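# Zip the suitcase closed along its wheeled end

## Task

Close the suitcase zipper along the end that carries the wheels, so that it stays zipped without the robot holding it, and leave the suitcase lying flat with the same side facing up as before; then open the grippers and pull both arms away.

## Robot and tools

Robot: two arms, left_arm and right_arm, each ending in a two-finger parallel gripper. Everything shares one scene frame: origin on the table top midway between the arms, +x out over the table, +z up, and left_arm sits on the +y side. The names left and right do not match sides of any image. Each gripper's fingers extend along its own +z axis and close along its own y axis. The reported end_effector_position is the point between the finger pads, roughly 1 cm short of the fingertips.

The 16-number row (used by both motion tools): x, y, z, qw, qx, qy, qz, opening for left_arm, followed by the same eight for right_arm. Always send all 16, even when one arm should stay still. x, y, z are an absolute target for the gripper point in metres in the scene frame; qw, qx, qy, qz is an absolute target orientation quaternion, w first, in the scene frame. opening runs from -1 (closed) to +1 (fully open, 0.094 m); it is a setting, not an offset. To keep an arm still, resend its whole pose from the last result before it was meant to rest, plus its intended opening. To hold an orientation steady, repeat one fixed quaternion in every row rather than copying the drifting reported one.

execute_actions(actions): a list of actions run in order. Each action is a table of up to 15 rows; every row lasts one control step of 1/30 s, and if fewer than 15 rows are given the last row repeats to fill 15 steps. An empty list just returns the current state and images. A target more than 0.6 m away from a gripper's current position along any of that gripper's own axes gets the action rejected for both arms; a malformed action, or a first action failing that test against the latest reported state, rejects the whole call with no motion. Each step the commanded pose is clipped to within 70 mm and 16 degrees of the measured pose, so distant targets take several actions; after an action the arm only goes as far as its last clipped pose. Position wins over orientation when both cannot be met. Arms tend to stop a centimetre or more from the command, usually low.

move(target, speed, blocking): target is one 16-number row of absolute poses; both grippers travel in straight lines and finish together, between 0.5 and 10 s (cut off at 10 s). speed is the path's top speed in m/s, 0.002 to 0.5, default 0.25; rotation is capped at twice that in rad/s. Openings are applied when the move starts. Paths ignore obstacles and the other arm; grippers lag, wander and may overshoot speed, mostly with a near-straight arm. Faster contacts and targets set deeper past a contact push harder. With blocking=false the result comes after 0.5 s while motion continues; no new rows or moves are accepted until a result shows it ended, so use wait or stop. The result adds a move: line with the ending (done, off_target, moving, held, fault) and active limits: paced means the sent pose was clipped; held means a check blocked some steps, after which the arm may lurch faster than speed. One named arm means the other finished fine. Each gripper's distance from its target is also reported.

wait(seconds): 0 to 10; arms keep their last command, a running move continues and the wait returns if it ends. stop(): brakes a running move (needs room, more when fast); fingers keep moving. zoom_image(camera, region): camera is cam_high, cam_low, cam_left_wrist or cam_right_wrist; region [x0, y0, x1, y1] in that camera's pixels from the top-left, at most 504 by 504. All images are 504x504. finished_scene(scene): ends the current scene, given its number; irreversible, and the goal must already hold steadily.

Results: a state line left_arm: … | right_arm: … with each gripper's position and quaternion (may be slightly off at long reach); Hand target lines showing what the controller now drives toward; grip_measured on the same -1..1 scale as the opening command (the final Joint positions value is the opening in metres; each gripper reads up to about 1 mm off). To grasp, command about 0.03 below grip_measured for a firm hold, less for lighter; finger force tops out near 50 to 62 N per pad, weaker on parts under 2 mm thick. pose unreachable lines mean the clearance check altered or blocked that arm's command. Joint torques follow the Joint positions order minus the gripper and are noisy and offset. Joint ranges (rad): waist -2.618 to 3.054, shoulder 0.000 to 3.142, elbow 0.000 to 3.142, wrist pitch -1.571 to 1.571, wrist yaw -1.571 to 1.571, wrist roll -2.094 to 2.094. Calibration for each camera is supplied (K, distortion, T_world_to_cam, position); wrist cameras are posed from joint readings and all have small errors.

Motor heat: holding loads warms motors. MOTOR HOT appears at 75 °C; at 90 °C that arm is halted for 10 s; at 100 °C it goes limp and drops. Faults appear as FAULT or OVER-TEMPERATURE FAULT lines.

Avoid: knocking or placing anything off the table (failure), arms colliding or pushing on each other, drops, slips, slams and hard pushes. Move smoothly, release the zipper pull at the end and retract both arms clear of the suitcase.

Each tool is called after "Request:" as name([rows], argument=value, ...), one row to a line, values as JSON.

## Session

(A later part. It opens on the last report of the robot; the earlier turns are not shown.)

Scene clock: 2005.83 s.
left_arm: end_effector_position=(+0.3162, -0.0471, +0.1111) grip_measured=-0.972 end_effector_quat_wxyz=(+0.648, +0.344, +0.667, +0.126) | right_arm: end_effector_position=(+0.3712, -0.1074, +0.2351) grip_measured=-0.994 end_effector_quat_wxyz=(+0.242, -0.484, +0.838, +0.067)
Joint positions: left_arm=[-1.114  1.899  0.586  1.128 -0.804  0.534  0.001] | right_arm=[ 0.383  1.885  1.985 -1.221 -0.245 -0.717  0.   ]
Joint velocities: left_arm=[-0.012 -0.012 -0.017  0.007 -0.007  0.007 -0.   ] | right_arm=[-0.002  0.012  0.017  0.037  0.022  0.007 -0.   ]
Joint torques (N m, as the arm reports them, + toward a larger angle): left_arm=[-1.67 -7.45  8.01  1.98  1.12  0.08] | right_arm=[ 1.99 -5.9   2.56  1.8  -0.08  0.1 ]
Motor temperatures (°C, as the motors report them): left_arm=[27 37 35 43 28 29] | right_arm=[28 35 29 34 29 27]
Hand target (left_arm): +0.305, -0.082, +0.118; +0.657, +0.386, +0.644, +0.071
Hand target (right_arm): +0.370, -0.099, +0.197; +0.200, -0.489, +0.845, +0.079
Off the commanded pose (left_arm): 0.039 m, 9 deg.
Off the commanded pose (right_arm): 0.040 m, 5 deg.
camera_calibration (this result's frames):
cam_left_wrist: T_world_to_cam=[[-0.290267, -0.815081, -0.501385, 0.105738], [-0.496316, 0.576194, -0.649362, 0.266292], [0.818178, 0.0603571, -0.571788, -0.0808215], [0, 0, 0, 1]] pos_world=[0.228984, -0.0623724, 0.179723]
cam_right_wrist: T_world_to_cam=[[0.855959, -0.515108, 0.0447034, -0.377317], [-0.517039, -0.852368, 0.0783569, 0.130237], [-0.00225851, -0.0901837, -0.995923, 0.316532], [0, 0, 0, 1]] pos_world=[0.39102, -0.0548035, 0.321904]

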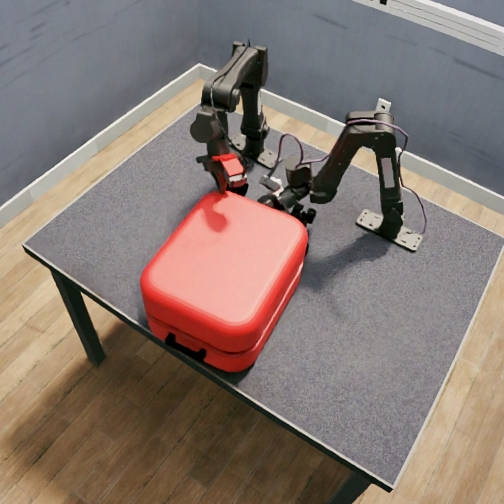

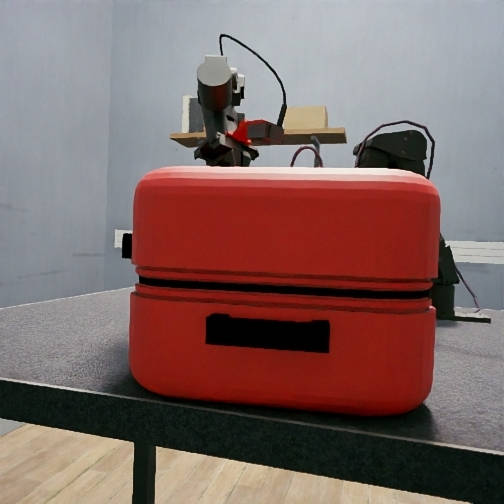

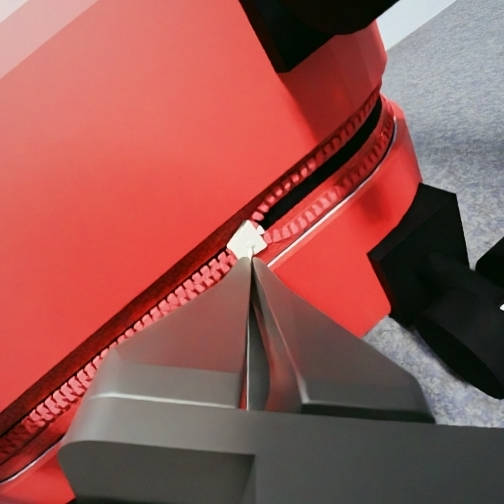

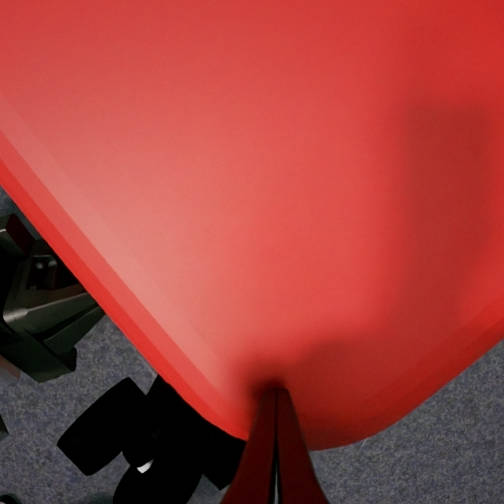

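Request:
execute_actions([
  [[0.3082,-0.086,0.116,0.6559,0.3889,0.6434,0.0672,-1,0.372,-0.0975,0.196,0.2,-0.489,0.845,0.08,-1],[0.3082,-0.087,0.116,0.6560,0.3905,0.6423,0.0655,-1,0.372,-0.097,0.196,0.2,-0.489,0.845,0.08,-1],[0.3082,-0.088,0.116,0.6562,0.3922,0.6413,0.0637,-1,0.372,-0.0965,0.196,0.2,-0.489,0.845,0.08,-1],[0.3082,-0.089,0.116,0.6563,0.3939,0.6403,0.0620,-1,0.372,-0.096,0.196,0.2,-0.489,0.845,0.08,-1],[0.3082,-0.090,0.116,0.6565,0.3956,0.6393,0.0603,-1,0.372,-0.0955,0.196,0.2,-0.489,0.845,0.08,-1],[0.3082,-0.091,0.116,0.6567,0.3972,0.6382,0.0586,-1,0.372,-0.095,0.196,0.2,-0.489,0.845,0.08,-1],[0.3082,-0.092,0.116,0.6568,0.3989,0.6372,0.0569,-1,0.372,-0.095,0.196,0.2,-0.489,0.845,0.08,-1],[0.3082,-0.093,0.116,0.6570,0.4006,0.6362,0.0551,-1,0.372,-0.095,0.196,0.2,-0.489,0.845,0.08,-1],[0.3082,-0.094,0.116,0.6571,0.4022,0.6351,0.0534,-1,0.372,-0.095,0.196,0.2,-0.489,0.845,0.08,-1],[0.3082,-0.095,0.116,0.6573,0.4039,0.6341,0.0517,-1,0.372,-0.095,0.196,0.2,-0.489,0.845,0.08,-1]],
  [[0.3082,-0.095,0.116,0.6573,0.4039,0.6341,0.0517,-1,0.372,-0.095,0.196,0.2,-0.489,0.845,0.08,-1]],
])

Scene clock: 2022.40 s.
left_arm: end_effector_position=(+0.3162, -0.0488, +0.1107) grip_measured=-0.972 end_effector_quat_wxyz=(+0.648, +0.352, +0.664, +0.125) | right_arm: end_effector_position=(+0.3711, -0.1071, +0.2347) grip_measured=-0.994 end_effector_quat_wxyz=(+0.241, -0.482, +0.840, +0.064)
Joint positions: left_arm=[-1.111  1.899  0.586  1.128 -0.789  0.545  0.001] | right_arm=[ 0.388  1.885  1.985 -1.221 -0.236 -0.71   0.   ]
Joint velocities: left_arm=[-0.002 -0.002 -0.002  0.037  0.022 -0.007 -0.   ] | right_arm=[-0.037  0.017  0.002  0.037  0.051  0.037 -0.001]
Joint torques (N m, as the arm reports them, + toward a larger angle): left_arm=[-1.65 -7.05  8.45  2.05  1.46  0.11] | right_arm=[ 2.3  -5.64  2.84  1.81 -0.15  0.1 ]
Motor temperatures (°C, as the motors report them): left_arm=[27 37 35 43 29 29] | right_arm=[28 35 29 34 29 27]
Hand target (left_arm): +0.303, -0.090, +0.118; +0.659, +0.402, +0.634, +0.055
Hand target (right_arm): +0.370, -0.096, +0.197; +0.200, -0.489, +0.846, +0.079
Off the commanded pose (left_arm): 0.047 m, 11 deg.
Off the commanded pose (right_arm): 0.041 m, 5 deg.
camera_calibration (this result's frames):
cam_left_wrist: T_world_to_cam=[[-0.300743, -0.806253, -0.509422, 0.108829], [-0.487968, 0.589023, -0.644158, 0.264467], [0.819415, 0.0548555, -0.57057, -0.0817442], [0, 0, 0, 1]] pos_world=[0.228764, -0.0635499, 0.179158]
cam_right_wrist: T_world_to_cam=[[0.852799, -0.520091, 0.0473161, -0.377061], [-0.52223, -0.848744, 0.0831231, 0.131642], [-0.00307231, -0.0955972, -0.995415, 0.315811], [0, 0, 0, 1]] pos_world=[0.391275, -0.0541847, 0.321262]

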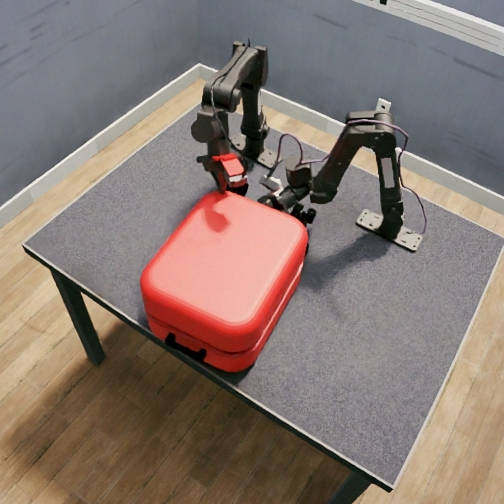

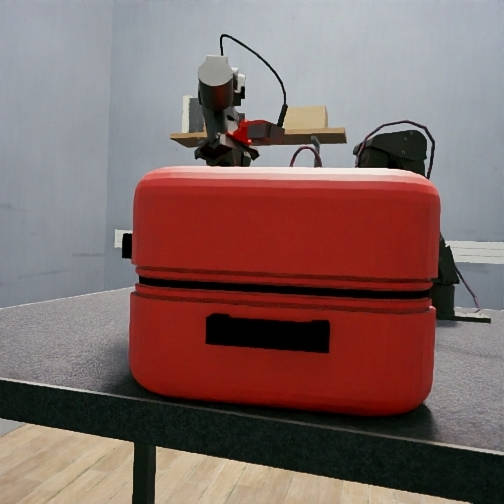

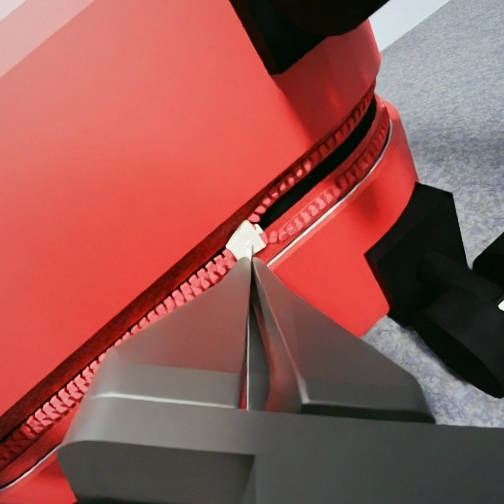

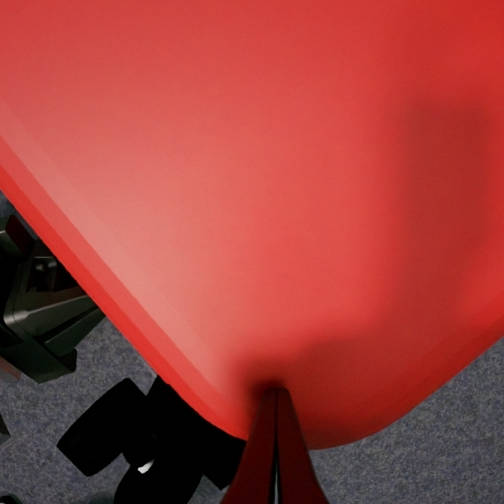

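Request:
zoom_image(camera="cam_left_wrist", region=[190, 170, 340, 300])

Region (190, 170, 340, 300) of cam_left_wrist's 504x504 image, scaled by 3.360, with more detail than that image has; it fills the top 437 rows of this view, and the rest is white.

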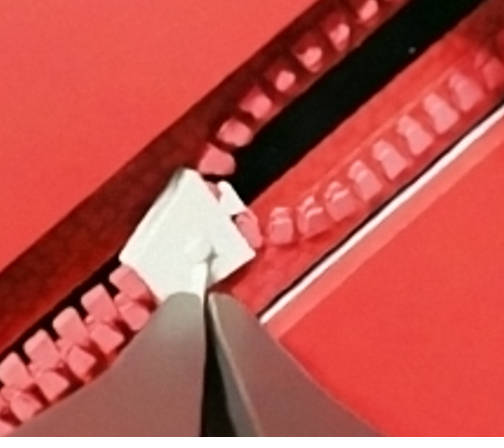

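Request:
execute_actions([
  [[0.3076,-0.0955,0.116,0.6573,0.4039,0.6341,0.0517,-1,0.372,-0.095,0.196,0.2,-0.489,0.845,0.08,-1],[0.3070,-0.096,0.116,0.6573,0.4039,0.6341,0.0517,-1,0.372,-0.095,0.196,0.2,-0.489,0.845,0.08,-1],[0.3064,-0.0965,0.116,0.6573,0.4039,0.6341,0.0517,-1,0.372,-0.095,0.196,0.2,-0.489,0.845,0.08,-1],[0.3058,-0.097,0.116,0.6573,0.4039,0.6341,0.0517,-1,0.372,-0.095,0.196,0.2,-0.489,0.845,0.08,-1],[0.3052,-0.0975,0.116,0.6573,0.4039,0.6341,0.0517,-1,0.372,-0.095,0.196,0.2,-0.489,0.845,0.08,-1],[0.3046,-0.098,0.116,0.6573,0.4039,0.6341,0.0517,-1,0.372,-0.095,0.196,0.2,-0.489,0.845,0.08,-1],[0.3040,-0.0985,0.116,0.6573,0.4039,0.6341,0.0517,-1,0.372,-0.095,0.196,0.2,-0.489,0.845,0.08,-1]],
  [[0.3040,-0.0985,0.116,0.6573,0.4039,0.6341,0.0517,-1,0.372,-0.095,0.196,0.2,-0.489,0.845,0.08,-1]],
])

Request:
zoom_image(camera="cam_left_wrist", region=[190, 170, 340, 300])

Scene clock: 2033.10 s.
left_arm: end_effector_position=(+0.3162, -0.0488, +0.1107) grip_measured=-0.972 end_effector_quat_wxyz=(+0.648, +0.352, +0.664, +0.125) | right_arm: end_effector_position=(+0.3711, -0.1071, +0.2347) grip_measured=-0.994 end_effector_quat_wxyz=(+0.241, -0.482, +0.840, +0.064)
Joint positions: left_arm=[-1.111  1.899  0.586  1.128 -0.789  0.545  0.001] | right_arm=[ 0.388  1.885  1.985 -1.221 -0.236 -0.71   0.   ]
Joint velocities: left_arm=[ 0.002 -0.012  0.002  0.022  0.051 -0.022  0.   ] | right_arm=[-0.007  0.007  0.007 -0.022 -0.051  0.007 -0.   ]
Joint torques (N m, as the arm reports them, + toward a larger angle): left_arm=[-2.86 -7.09  8.8   2.    1.34  0.06] | right_arm=[ 2.3  -5.62  2.84  1.8  -0.14  0.1 ]
Motor temperatures (°C, as the motors report them): left_arm=[27 37 36 42 30 29] | right_arm=[28 35 29 34 29 27]
Hand target (left_arm): +0.299, -0.093, +0.118; +0.659, +0.402, +0.634, +0.054
Hand target (right_arm): +0.370, -0.096, +0.197; +0.200, -0.489, +0.845, +0.079
Off the commanded pose (left_arm): 0.051 m, 11 deg.
Off the commanded pose (right_arm): 0.041 m, 5 deg.
camera_calibration (this result's frames):
cam_left_wrist: T_world_to_cam=[[-0.300743, -0.806253, -0.509422, 0.108829], [-0.487968, 0.589023, -0.644158, 0.264467], [0.819415, 0.0548555, -0.57057, -0.0817442], [0, 0, 0, 1]] pos_world=[0.228764, -0.0635499, 0.179158]
cam_right_wrist: T_world_to_cam=[[0.852799, -0.520091, 0.0473161, -0.377061], [-0.52223, -0.848744, 0.0831231, 0.131642], [-0.00307231, -0.0955972, -0.995415, 0.315811], [0, 0, 0, 1]] pos_world=[0.391275, -0.0541847, 0.321262]

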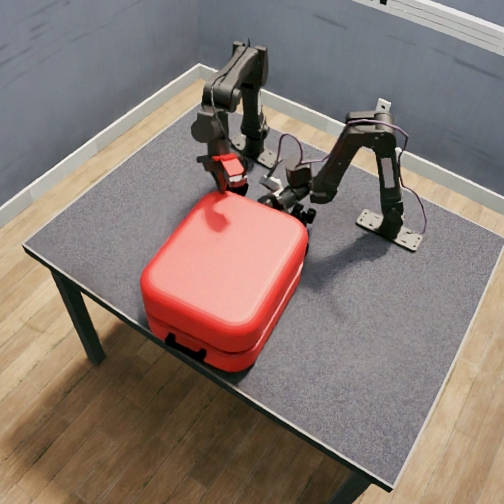

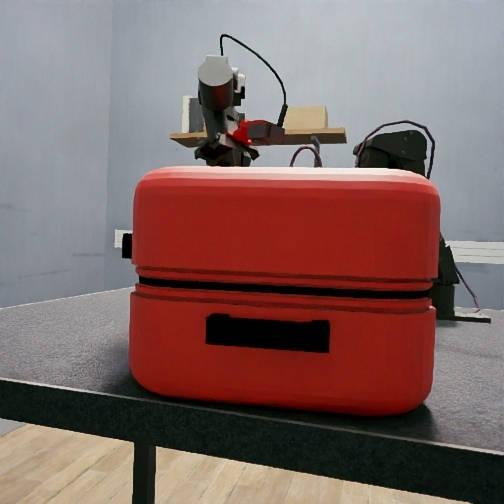

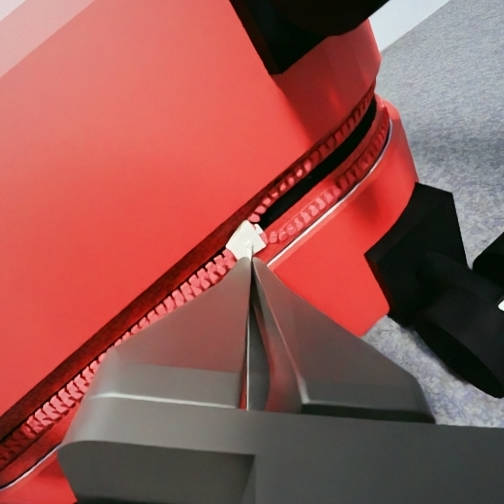

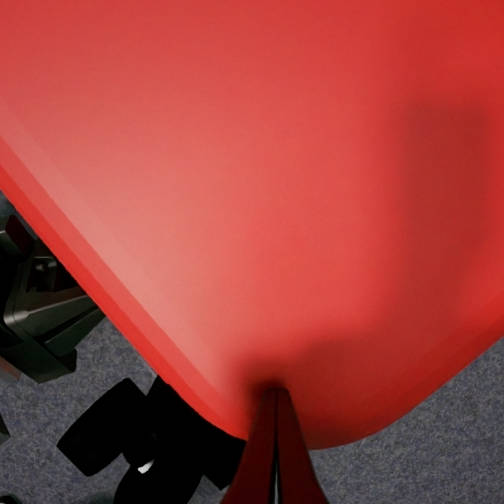

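Region (190, 170, 340, 300) of cam_left_wrist's 504x504 image, scaled by 3.360, with more detail than that image has; it fills the top 437 rows of this view, and the rest is white.

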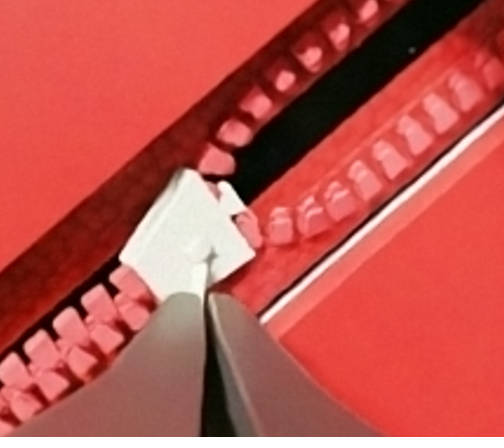

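Request:
execute_actions([
  [[0.3045,-0.100,0.117,0.6573,0.4039,0.6341,0.0517,-1,0.372,-0.095,0.196,0.2,-0.489,0.845,0.08,-1],[0.3047,-0.101,0.118,0.6573,0.4039,0.6341,0.0517,-1,0.372,-0.095,0.196,0.2,-0.489,0.845,0.08,-1],[0.3049,-0.102,0.119,0.6573,0.4039,0.6341,0.0517,-1,0.372,-0.095,0.196,0.2,-0.489,0.845,0.08,-1],[0.3050,-0.103,0.120,0.6573,0.4039,0.6341,0.0517,-1,0.372,-0.095,0.196,0.2,-0.489,0.845,0.08,-1],[0.3050,-0.104,0.121,0.6573,0.4039,0.6341,0.0517,-1,0.372,-0.095,0.196,0.2,-0.489,0.845,0.08,-1],[0.3050,-0.105,0.122,0.6573,0.4039,0.6341,0.0517,-1,0.372,-0.095,0.196,0.2,-0.489,0.845,0.08,-1],[0.3050,-0.106,0.122,0.6573,0.4039,0.6341,0.0517,-1,0.372,-0.095,0.196,0.2,-0.489,0.845,0.08,-1]],
  [[0.3050,-0.106,0.122,0.6573,0.4039,0.6341,0.0517,-1,0.372,-0.095,0.196,0.2,-0.489,0.845,0.08,-1]],
])

Request:
zoom_image(camera="cam_left_wrist", region=[190, 170, 340, 300])

Scene clock: 2053.10 s.
left_arm: end_effector_position=(+0.3183, -0.0579, +0.1118) grip_measured=-0.972 end_effector_quat_wxyz=(+0.643, +0.361, +0.664, +0.124) | right_arm: end_effector_position=(+0.3721, -0.1078, +0.2348) grip_measured=-0.994 end_effector_quat_wxyz=(+0.242, -0.482, +0.840, +0.062)
Joint positions: left_arm=[-1.114  1.899  0.623  1.073 -0.78   0.545  0.001] | right_arm=[ 0.388  1.885  1.985 -1.219 -0.23  -0.71   0.   ]
Joint velocities: left_arm=[ 0.012 -0.007 -0.007 -0.022 -0.007 -0.037  0.   ] | right_arm=[-0.017 -0.007 -0.007 -0.007  0.066  0.037 -0.001]
Joint torques (N m, as the arm reports them, + toward a larger angle): left_arm=[-3.18 -7.78  8.97  2.11  1.21  0.07] | right_arm=[ 2.31 -5.61  2.89  1.78 -0.19  0.1 ]
Motor temperatures (°C, as the motors report them): left_arm=[27 36 36 42 30 29] | right_arm=[28 34 29 34 29 27]
Hand target (left_arm): +0.300, -0.101, +0.124; +0.658, +0.403, +0.634, +0.054
Hand target (right_arm): +0.370, -0.096, +0.197; +0.199, -0.489, +0.846, +0.079
Off the commanded pose (left_arm): 0.051 m, 10 deg.
Off the commanded pose (right_arm): 0.041 m, 5 deg.
camera_calibration (this result's frames):
cam_left_wrist: T_world_to_cam=[[-0.315003, -0.795059, -0.518319, 0.108875], [-0.48713, 0.604139, -0.630651, 0.270588], [0.814541, 0.0538316, -0.577602, -0.0800766], [0, 0, 0, 1]] pos_world=[0.231334, -0.0725999, 0.180827]
cam_right_wrist: T_world_to_cam=[[0.85139, -0.521883, 0.0526541, -0.379129], [-0.524532, -0.847199, 0.084383, 0.132241], [0.000570457, -0.0994616, -0.995041, 0.313972], [0, 0, 0, 1]] pos_world=[0.391973, -0.0545982, 0.321219]

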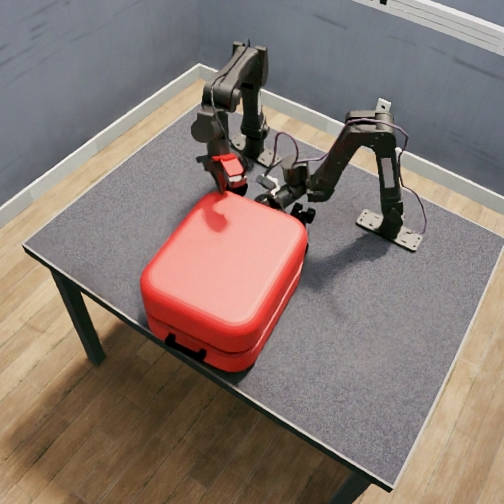

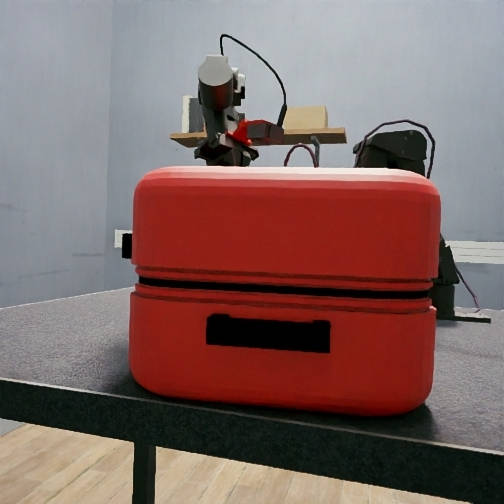

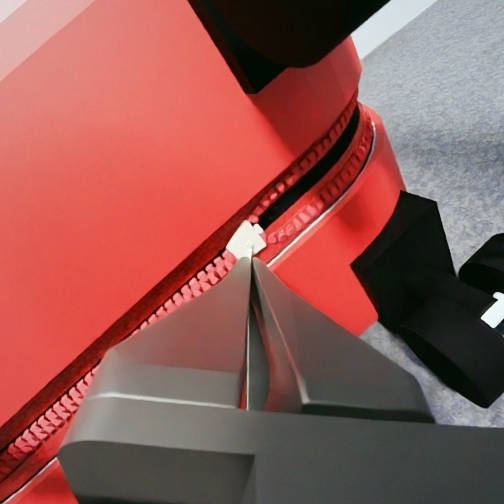

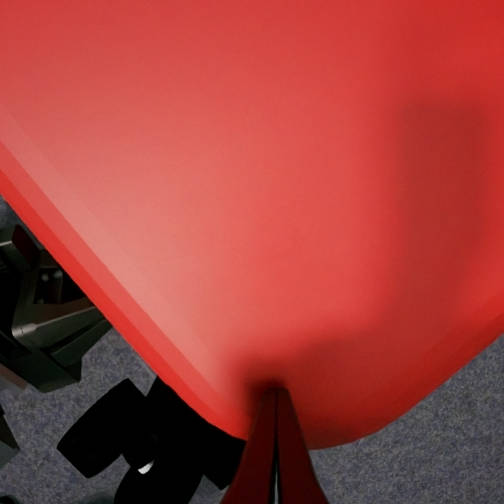

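Region (190, 170, 340, 300) of cam_left_wrist's 504x504 image, scaled by 3.360, with more detail than that image has; it fills the top 437 rows of this view, and the rest is white.

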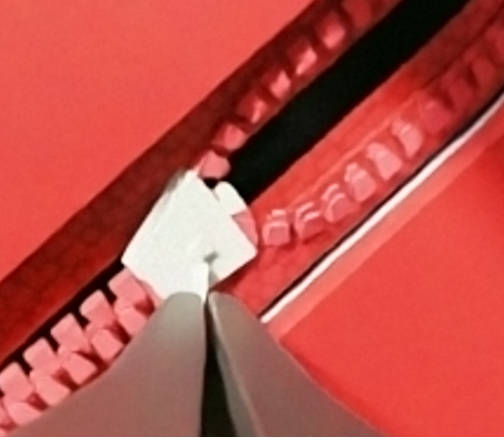

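Request:
execute_actions([
  [[0.3050,-0.107,0.122,0.6573,0.4039,0.6341,0.0517,-1,0.372,-0.095,0.196,0.2,-0.489,0.845,0.08,-1],[0.3050,-0.108,0.122,0.6573,0.4039,0.6341,0.0517,-1,0.372,-0.095,0.196,0.2,-0.489,0.845,0.08,-1],[0.3050,-0.109,0.122,0.6573,0.4039,0.6341,0.0517,-1,0.372,-0.095,0.196,0.2,-0.489,0.845,0.08,-1],[0.3050,-0.110,0.122,0.6573,0.4039,0.6341,0.0517,-1,0.372,-0.095,0.196,0.2,-0.489,0.845,0.08,-1],[0.3050,-0.111,0.122,0.6573,0.4039,0.6341,0.0517,-1,0.372,-0.095,0.196,0.2,-0.489,0.845,0.08,-1],[0.3050,-0.112,0.122,0.6573,0.4039,0.6341,0.0517,-1,0.372,-0.095,0.196,0.2,-0.489,0.845,0.08,-1],[0.3050,-0.113,0.122,0.6573,0.4039,0.6341,0.0517,-1,0.372,-0.095,0.196,0.2,-0.489,0.845,0.08,-1],[0.3050,-0.114,0.122,0.6573,0.4039,0.6341,0.0517,-1,0.372,-0.095,0.196,0.2,-0.489,0.845,0.08,-1],[0.3050,-0.115,0.122,0.6573,0.4039,0.6341,0.0517,-1,0.372,-0.095,0.196,0.2,-0.489,0.845,0.08,-1],[0.3050,-0.116,0.122,0.6573,0.4039,0.6341,0.0517,-1,0.372,-0.095,0.196,0.2,-0.489,0.845,0.08,-1]],
  [[0.3050,-0.116,0.122,0.6573,0.4039,0.6341,0.0517,-1,0.372,-0.095,0.196,0.2,-0.489,0.845,0.08,-1]],
])

Request:
zoom_image(camera="cam_left_wrist", region=[190, 170, 340, 300])

Scene clock: 2063.23 s.
left_arm: end_effector_position=(+0.3195, -0.0657, +0.1126) grip_measured=-0.972 end_effector_quat_wxyz=(+0.639, +0.366, +0.665, +0.127) | right_arm: end_effector_position=(+0.3732, -0.1089, +0.2349) grip_measured=-0.994 end_effector_quat_wxyz=(+0.243, -0.481, +0.840, +0.058)
Joint positions: left_arm=[-1.122  1.906  0.659  1.03  -0.787  0.545  0.001] | right_arm=[ 0.388  1.885  1.985 -1.216 -0.223 -0.71   0.   ]
Joint velocities: left_arm=[-0.002  0.002 -0.002 -0.022  0.022 -0.037 -0.001] | right_arm=[-0.002 -0.007 -0.002  0.022 -0.037  0.051 -0.001]
Joint torques (N m, as the arm reports them, + toward a larger angle): left_arm=[-3.56 -6.93  9.24  2.32  1.17  0.02] | right_arm=[ 2.29 -5.58  2.97  1.75 -0.24  0.11]
Motor temperatures (°C, as the motors report them): left_arm=[27 37 36 42 30 29] | right_arm=[28 34 29 34 29 27]
Hand target (left_arm): +0.300, -0.111, +0.124; +0.657, +0.404, +0.634, +0.054
Hand target (right_arm): +0.370, -0.096, +0.197; +0.199, -0.489, +0.846, +0.079
Off the commanded pose (left_arm): 0.053 m, 11 deg.
Off the commanded pose (right_arm): 0.041 m, 6 deg.
camera_calibration (this result's frames):
cam_left_wrist: T_world_to_cam=[[-0.318548, -0.78811, -0.526697, 0.105974], [-0.489372, 0.612599, -0.620675, 0.276612], [0.811814, 0.0600364, -0.580821, -0.0785316], [0, 0, 0, 1]] pos_world=[0.232877, -0.0812183, 0.181889]
cam_right_wrist: T_world_to_cam=[[0.849367, -0.524408, 0.0597612, -0.381839], [-0.527778, -0.844944, 0.086714, 0.13285], [0.00502142, -0.105193, -0.994439, 0.311492], [0, 0, 0, 1]] pos_world=[0.392873, -0.0552212, 0.321059]

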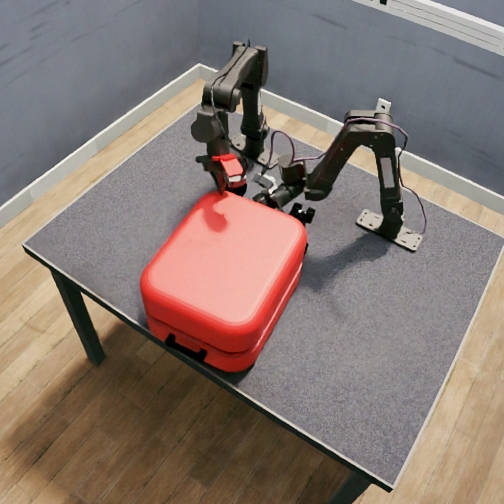

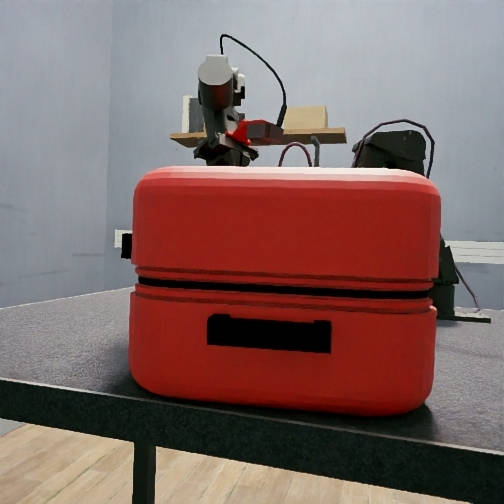

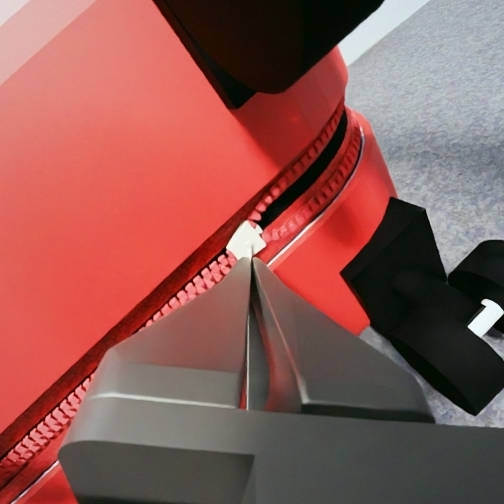

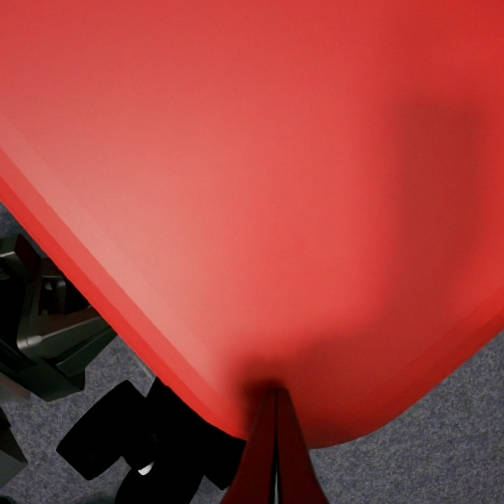

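Region (190, 170, 340, 300) of cam_left_wrist's 504x504 image, scaled by 3.360, with more detail than that image has; it fills the top 437 rows of this view, and the rest is white.

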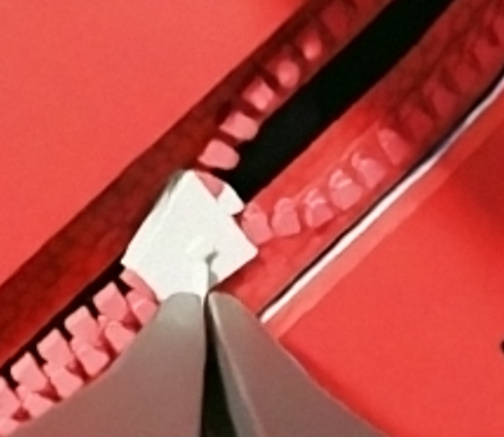

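Request:
execute_actions([
  [[0.3048,-0.117,0.122,0.6573,0.4039,0.6341,0.0517,-1,0.371,-0.095,0.196,0.2,-0.489,0.845,0.08,-1],[0.3046,-0.118,0.122,0.6573,0.4039,0.6341,0.0517,-1,0.371,-0.095,0.196,0.2,-0.489,0.845,0.08,-1],[0.3044,-0.119,0.122,0.6573,0.4039,0.6341,0.0517,-1,0.370,-0.095,0.196,0.2,-0.489,0.845,0.08,-1],[0.3042,-0.120,0.122,0.6573,0.4039,0.6341,0.0517,-1,0.370,-0.095,0.196,0.2,-0.489,0.845,0.08,-1],[0.3040,-0.121,0.122,0.6573,0.4039,0.6341,0.0517,-1,0.370,-0.095,0.196,0.2,-0.489,0.845,0.08,-1],[0.3038,-0.122,0.122,0.6573,0.4039,0.6341,0.0517,-1,0.370,-0.095,0.196,0.2,-0.489,0.845,0.08,-1],[0.3036,-0.123,0.122,0.6573,0.4039,0.6341,0.0517,-1,0.370,-0.095,0.196,0.2,-0.489,0.845,0.08,-1],[0.3034,-0.124,0.122,0.6573,0.4039,0.6341,0.0517,-1,0.370,-0.095,0.196,0.2,-0.489,0.845,0.08,-1],[0.3032,-0.125,0.122,0.6573,0.4039,0.6341,0.0517,-1,0.370,-0.095,0.196,0.2,-0.489,0.845,0.08,-1],[0.3030,-0.126,0.122,0.6573,0.4039,0.6341,0.0517,-1,0.370,-0.095,0.196,0.2,-0.489,0.845,0.08,-1]],
  [[0.3030,-0.126,0.122,0.6573,0.4039,0.6341,0.0517,-1,0.370,-0.095,0.196,0.2,-0.489,0.845,0.08,-1]],
])

Request:
zoom_image(camera="cam_left_wrist", region=[190, 170, 340, 300])

Scene clock: 2076.03 s.
left_arm: end_effector_position=(+0.3204, -0.0692, +0.1128) grip_measured=-0.972 end_effector_quat_wxyz=(+0.637, +0.361, +0.667, +0.139) | right_arm: end_effector_position=(+0.3753, -0.1111, +0.2349) grip_measured=-0.994 end_effector_quat_wxyz=(+0.244, -0.480, +0.841, +0.050)
Joint positions: left_arm=[-1.134  1.922  0.689  1.01  -0.824  0.545  0.001] | right_arm=[ 0.388  1.885  1.985 -1.21  -0.207 -0.709  0.   ]
Joint velocities: left_arm=[ 0.002 -0.002 -0.022  0.007  0.037 -0.022 -0.001] | right_arm=[ 0.012  0.002  0.002  0.066  0.022 -0.007 -0.   ]
Joint torques (N m, as the arm reports them, + toward a larger angle): left_arm=[-4.14 -7.23  9.26  2.33  1.31  0.01] | right_arm=[ 2.42 -6.19  2.37  1.7  -0.37  0.11]
Motor temperatures (°C, as the motors report them): left_arm=[27 36 37 42 30 29] | right_arm=[28 34 29 34 29 27]
Hand target (left_arm): +0.297, -0.120, +0.125; +0.657, +0.403, +0.634, +0.054
Hand target (right_arm): +0.368, -0.096, +0.197; +0.199, -0.488, +0.846, +0.079
Off the commanded pose (left_arm): 0.060 m, 12 deg.
Off the commanded pose (right_arm): 0.042 m, 6 deg.
camera_calibration (this result's frames):
cam_left_wrist: T_world_to_cam=[[-0.29712, -0.790393, -0.535722, 0.0976615], [-0.501533, 0.606617, -0.616831, 0.282351], [0.812518, 0.0854095, -0.576646, -0.0779123], [0, 0, 0, 1]] pos_world=[0.23393, -0.0874332, 0.181554]
cam_right_wrist: T_world_to_cam=[[0.844782, -0.530058, 0.073359, -0.386916], [-0.534956, -0.839861, 0.0919602, 0.134117], [0.0128671, -0.11693, -0.993057, 0.306718], [0, 0, 0, 1]] pos_world=[0.39466, -0.0565839, 0.320639]

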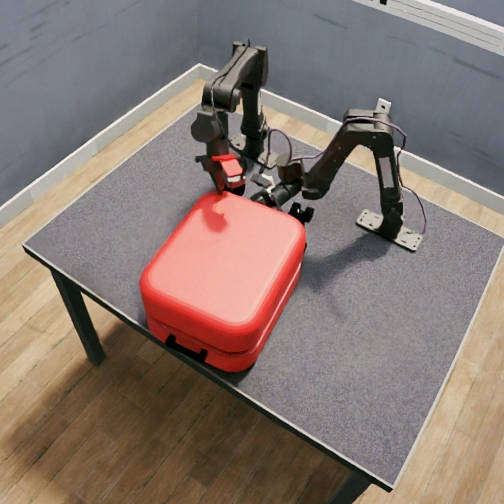

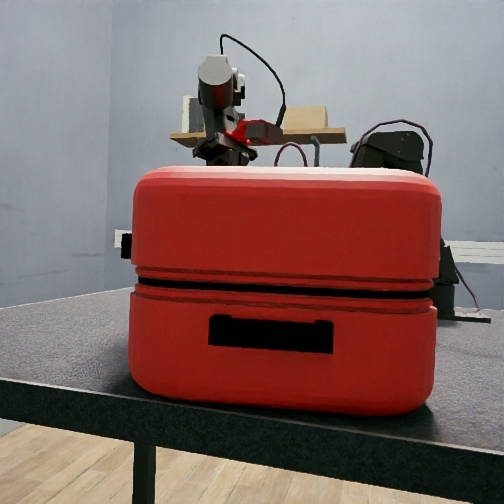

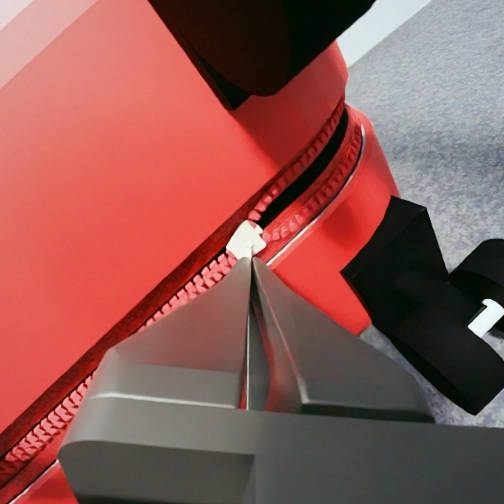

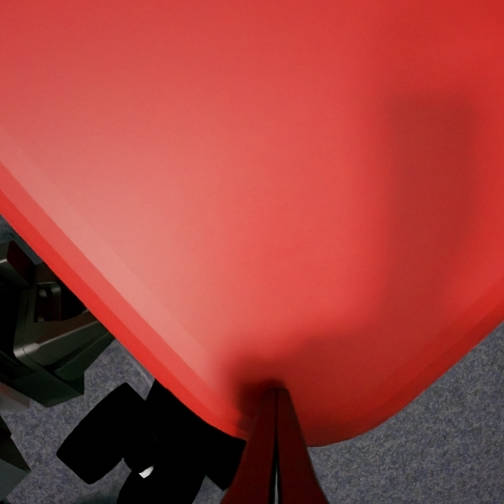

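Region (190, 170, 340, 300) of cam_left_wrist's 504x504 image, scaled by 3.360, with more detail than that image has; it fills the top 437 rows of this view, and the rest is white.

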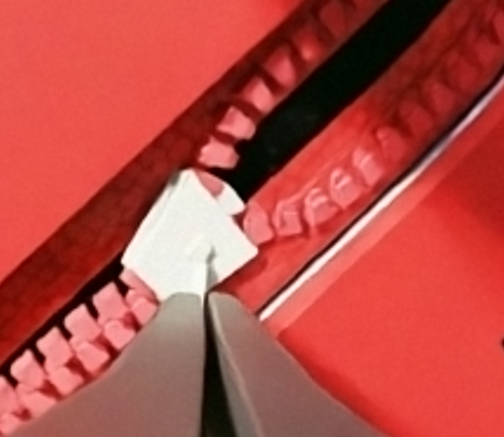

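Request:
zoom_image(camera="cam_right_wrist", region=[0, 220, 260, 504])

Request:
zoom_image(camera="cam_high", region=[190, 120, 330, 240])

Region (0, 220, 260, 504) of cam_right_wrist's 504x504 image, scaled by 1.775, with more detail than that image has; it fills the left 461 columns of this view, and the rest is white.

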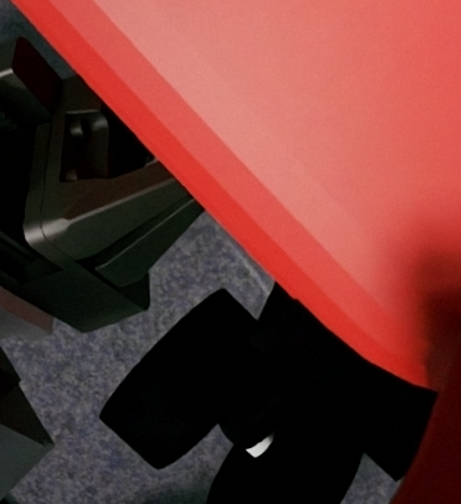

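Region (190, 120, 330, 240) of cam_high's 504x504 image, scaled by 3.600, with more detail than that image has; it fills the top 432 rows of this view, and the rest is white.

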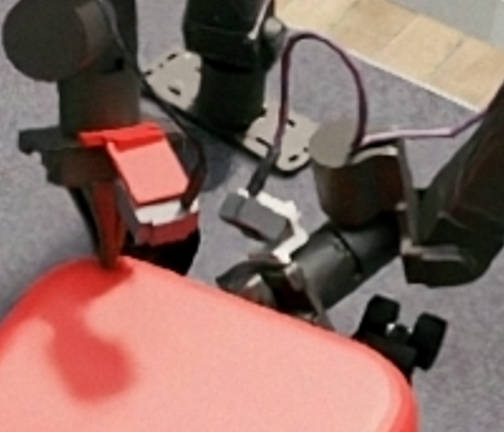

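Request:
execute_actions([
  [[0.3032,-0.125,0.122,0.6574,0.3994,0.6368,0.0494,-1,0.3693,-0.0938,0.196,0.2002,-0.4894,0.8444,0.083,-1],[0.3034,-0.124,0.122,0.6576,0.3949,0.6394,0.0471,-1,0.3686,-0.0926,0.196,0.2003,-0.4898,0.8438,0.086,-1],[0.3036,-0.123,0.122,0.6577,0.3903,0.6421,0.0448,-1,0.3679,-0.0914,0.196,0.2005,-0.4901,0.8432,0.089,-1],[0.3038,-0.122,0.122,0.6579,0.3858,0.6447,0.0425,-1,0.3672,-0.0902,0.196,0.2006,-0.4905,0.8426,0.092,-1],[0.3040,-0.121,0.122,0.6580,0.3813,0.6474,0.0402,-1,0.3665,-0.089,0.196,0.2008,-0.4908,0.842,0.095,-1],[0.3042,-0.120,0.122,0.6581,0.3768,0.6501,0.0380,-1,0.3658,-0.0878,0.196,0.2009,-0.4912,0.8414,0.098,-1],[0.3044,-0.119,0.122,0.6583,0.3723,0.6527,0.0357,-1,0.3651,-0.0866,0.196,0.2011,-0.4915,0.8408,0.101,-1],[0.3046,-0.118,0.122,0.6584,0.3677,0.6554,0.0334,-1,0.3651,-0.0866,0.196,0.2011,-0.4915,0.8408,0.101,-1],[0.3048,-0.117,0.122,0.6586,0.3632,0.6580,0.0311,-1,0.3651,-0.0866,0.196,0.2011,-0.4915,0.8408,0.101,-1],[0.3050,-0.116,0.122,0.6587,0.3587,0.6607,0.0288,-1,0.3651,-0.0866,0.196,0.2011,-0.4915,0.8408,0.101,-1]],
  [[0.3050,-0.116,0.122,0.6587,0.3587,0.6607,0.0288,-1,0.3651,-0.0866,0.196,0.2011,-0.4915,0.8408,0.101,-1]],
])

Request:
zoom_image(camera="cam_left_wrist", region=[190, 170, 340, 300])

Scene clock: 2149.57 s.
left_arm: end_effector_position=(+0.3202, -0.0693, +0.1125) grip_measured=-0.971 end_effector_quat_wxyz=(+0.643, +0.326, +0.685, +0.106) | right_arm: end_effector_position=(+0.3752, -0.1108, +0.2350) grip_measured=-0.994 end_effector_quat_wxyz=(+0.244, -0.478, +0.842, +0.051)
Joint positions: left_arm=[-1.135  1.922  0.689  1.008 -0.824  0.44   0.001] | right_arm=[ 0.388  1.885  1.985 -1.21  -0.209 -0.706  0.   ]
Joint velocities: left_arm=[ 0.002 -0.022 -0.007 -0.066 -0.081  0.007  0.002] | right_arm=[-0.032  0.027 -0.017 -0.007  0.066  0.037  0.   ]
Joint torques (N m, as the arm reports them, + toward a larger angle): left_arm=[-3.65 -7.44  8.51  2.35  1.03 -0.1 ] | right_arm=[ 2.87 -6.32  2.01  1.68 -0.72  0.13]
Motor temperatures (°C, as the motors report them): left_arm=[28 36 38 42 31 29] | right_arm=[28 35 29 34 29 27]
Hand target (left_arm): +0.301, -0.112, +0.124; +0.659, +0.358, +0.661, +0.031
Hand target (right_arm): +0.363, -0.088, +0.198; +0.199, -0.490, +0.843, +0.099
Off the commanded pose (left_arm): 0.050 m, 10 deg.
Off the commanded pose (right_arm): 0.047 m, 8 deg.
camera_calibration (this result's frames):
cam_left_wrist: T_world_to_cam=[[-0.298989, -0.843319, -0.446563, 0.0842242], [-0.529291, 0.535944, -0.657735, 0.290655], [0.794013, 0.0397062, -0.606603, -0.0717549], [0, 0, 0, 1]] pos_world=[0.235998, -0.081898, 0.185259]
cam_right_wrist: T_world_to_cam=[[0.843579, -0.53238, 0.0703316, -0.385747], [-0.536895, -0.8388, 0.0903255, 0.135537], [0.0109067, -0.113957, -0.993426, 0.30797], [0, 0, 0, 1]] pos_world=[0.394818, -0.0565806, 0.320833]

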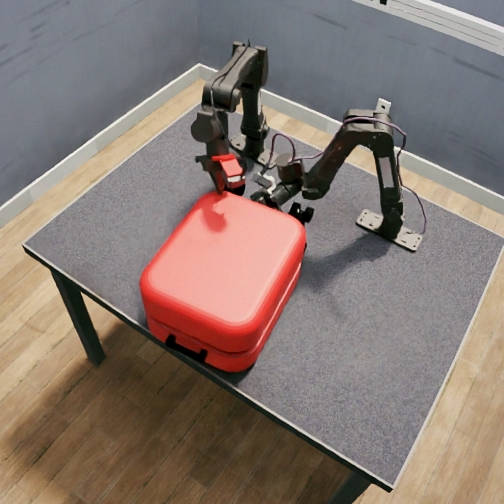

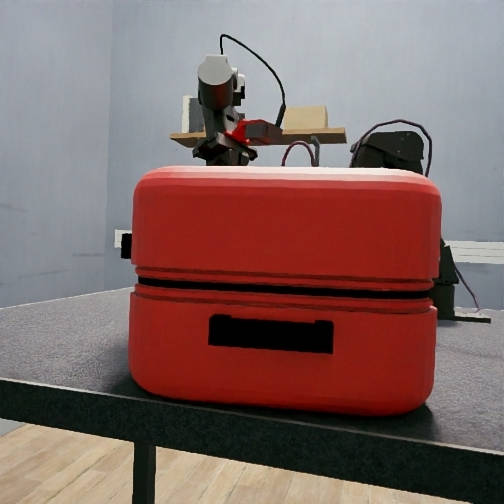

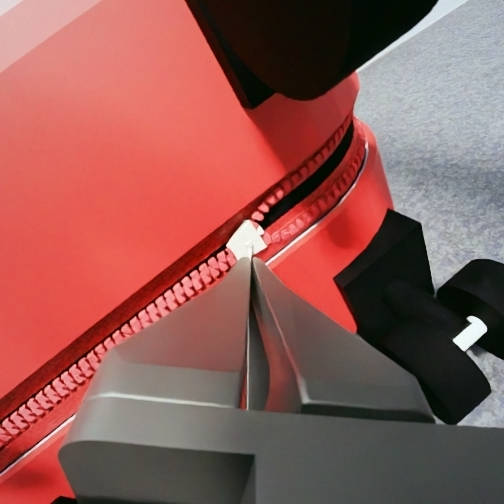

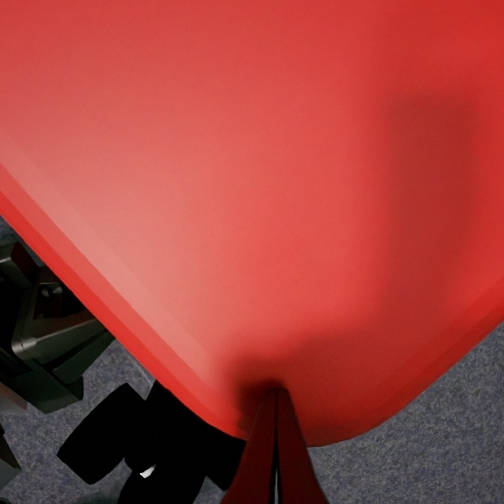

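Region (190, 170, 340, 300) of cam_left_wrist's 504x504 image, scaled by 3.360, with more detail than that image has; it fills the top 437 rows of this view, and the rest is white.

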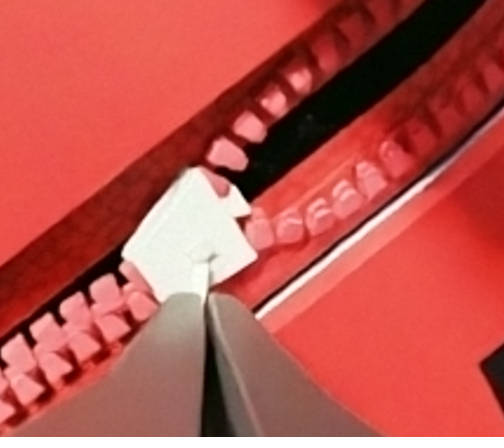

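Request:
execute_actions([
  [[0.3049,-0.117,0.122,0.6588,0.3606,0.6596,0.0269,-1,0.3647,-0.0859,0.196,0.2012,-0.4917,0.8405,0.1025,-1],[0.3048,-0.118,0.122,0.6588,0.3625,0.6586,0.0250,-1,0.3643,-0.0852,0.196,0.2012,-0.4919,0.8402,0.104,-1],[0.3047,-0.119,0.122,0.6589,0.3644,0.6575,0.0230,-1,0.3639,-0.0845,0.196,0.2013,-0.4921,0.8399,0.1055,-1],[0.3046,-0.120,0.122,0.6589,0.3663,0.6564,0.0211,-1,0.3635,-0.0838,0.196,0.2014,-0.4922,0.8396,0.107,-1],[0.3045,-0.121,0.122,0.6590,0.3682,0.6553,0.0192,-1,0.3631,-0.0831,0.196,0.2014,-0.4924,0.8393,0.1085,-1],[0.3044,-0.122,0.122,0.6590,0.3702,0.6543,0.0173,-1,0.3627,-0.0824,0.196,0.2015,-0.4926,0.839,0.110,-1],[0.3043,-0.123,0.122,0.6591,0.3721,0.6532,0.0154,-1,0.3623,-0.0817,0.196,0.2016,-0.4928,0.8387,0.1115,-1],[0.3042,-0.124,0.122,0.6591,0.3740,0.6521,0.0135,-1,0.3619,-0.081,0.196,0.2016,-0.4929,0.8384,0.113,-1],[0.3041,-0.125,0.122,0.6592,0.3759,0.6510,0.0115,-1,0.3619,-0.081,0.196,0.2016,-0.4929,0.8384,0.113,-1],[0.3040,-0.126,0.122,0.6592,0.3778,0.6500,0.0096,-1,0.3619,-0.081,0.196,0.2016,-0.4929,0.8384,0.113,-1],[0.3040,-0.127,0.122,0.6593,0.3797,0.6489,0.0077,-1,0.3619,-0.081,0.196,0.2016,-0.4929,0.8384,0.113,-1],[0.3040,-0.128,0.122,0.6593,0.3816,0.6478,0.0058,-1,0.3619,-0.081,0.196,0.2016,-0.4929,0.8384,0.113,-1]],
  [[0.3040,-0.128,0.122,0.6593,0.3816,0.6478,0.0058,-1,0.3619,-0.081,0.196,0.2016,-0.4929,0.8384,0.113,-1]],
])

Request:
zoom_image(camera="cam_left_wrist", region=[190, 170, 340, 300])

Scene clock: 2163.83 s.
left_arm: end_effector_position=(+0.3189, -0.0731, +0.1120) grip_measured=-0.972 end_effector_quat_wxyz=(+0.643, +0.333, +0.683, +0.097) | right_arm: end_effector_position=(+0.3768, -0.0922, +0.2370) grip_measured=-0.994 end_effector_quat_wxyz=(+0.264, -0.487, +0.829, +0.079)
Joint positions: left_arm=[-1.135  1.922  0.689  1.009 -0.802  0.439  0.001] | right_arm=[ 0.403  1.885  1.969 -1.16  -0.27  -0.7    0.   ]
Joint velocities: left_arm=[-0.017 -0.017 -0.007 -0.022  0.051  0.051  0.001] | right_arm=[ 0.007 -0.027 -0.002  0.007 -0.037  0.007  0.   ]
Joint torques (N m, as the arm reports them, + toward a larger angle): left_arm=[-3.17 -7.44  8.75  2.45  1.53  0.08] | right_arm=[ 2.03 -6.42  3.13  1.25 -0.39  0.11]
Motor temperatures (°C, as the motors report them): left_arm=[28 36 37 42 31 29] | right_arm=[28 35 28 34 29 27]
Hand target (left_arm): +0.298, -0.122, +0.125; +0.660, +0.380, +0.648, +0.010
Hand target (right_arm): +0.361, -0.082, +0.198; +0.201, -0.492, +0.840, +0.112
Off the commanded pose (left_arm): 0.058 m, 13 deg.
Off the commanded pose (right_arm): 0.045 m, 8 deg.
camera_calibration (this result's frames):
cam_left_wrist: T_world_to_cam=[[-0.319637, -0.837893, -0.442455, 0.0868935], [-0.520128, 0.545465, -0.657217, 0.289438], [0.792022, 0.0200627, -0.610163, -0.0713306], [0, 0, 0, 1]] pos_world=[0.234815, -0.0836397, 0.185147]
cam_right_wrist: T_world_to_cam=[[0.862484, -0.503623, 0.0498579, -0.377002], [-0.505266, -0.8625, 0.0282686, 0.152404], [0.0287658, -0.0495727, -0.998356, 0.312489], [0, 0, 0, 1]] pos_world=[0.393173, -0.0429273, 0.326464]

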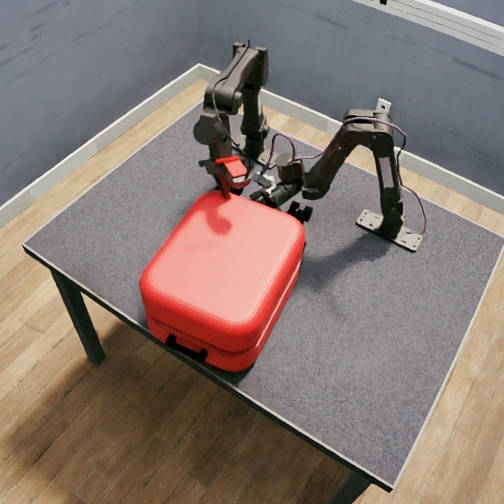

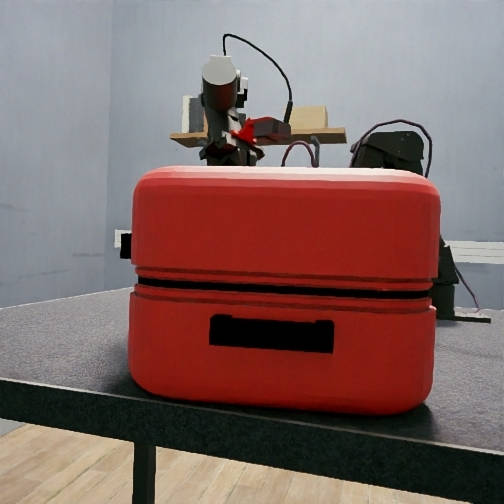

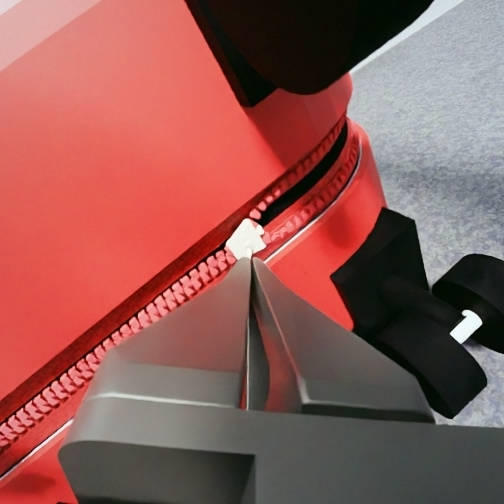

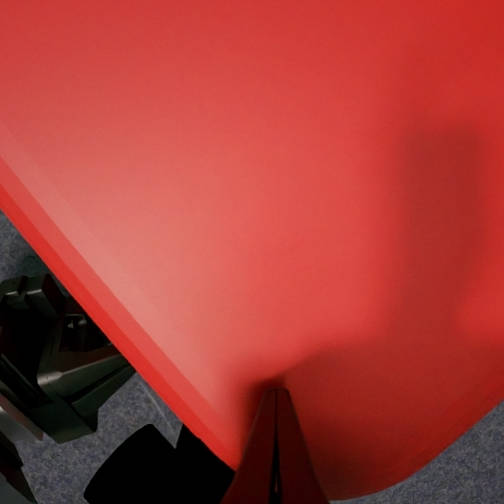

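Region (190, 170, 340, 300) of cam_left_wrist's 504x504 image, scaled by 3.360, with more detail than that image has; it fills the top 437 rows of this view, and the rest is white.

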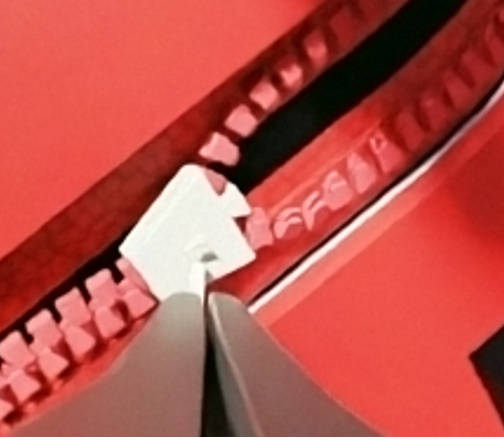

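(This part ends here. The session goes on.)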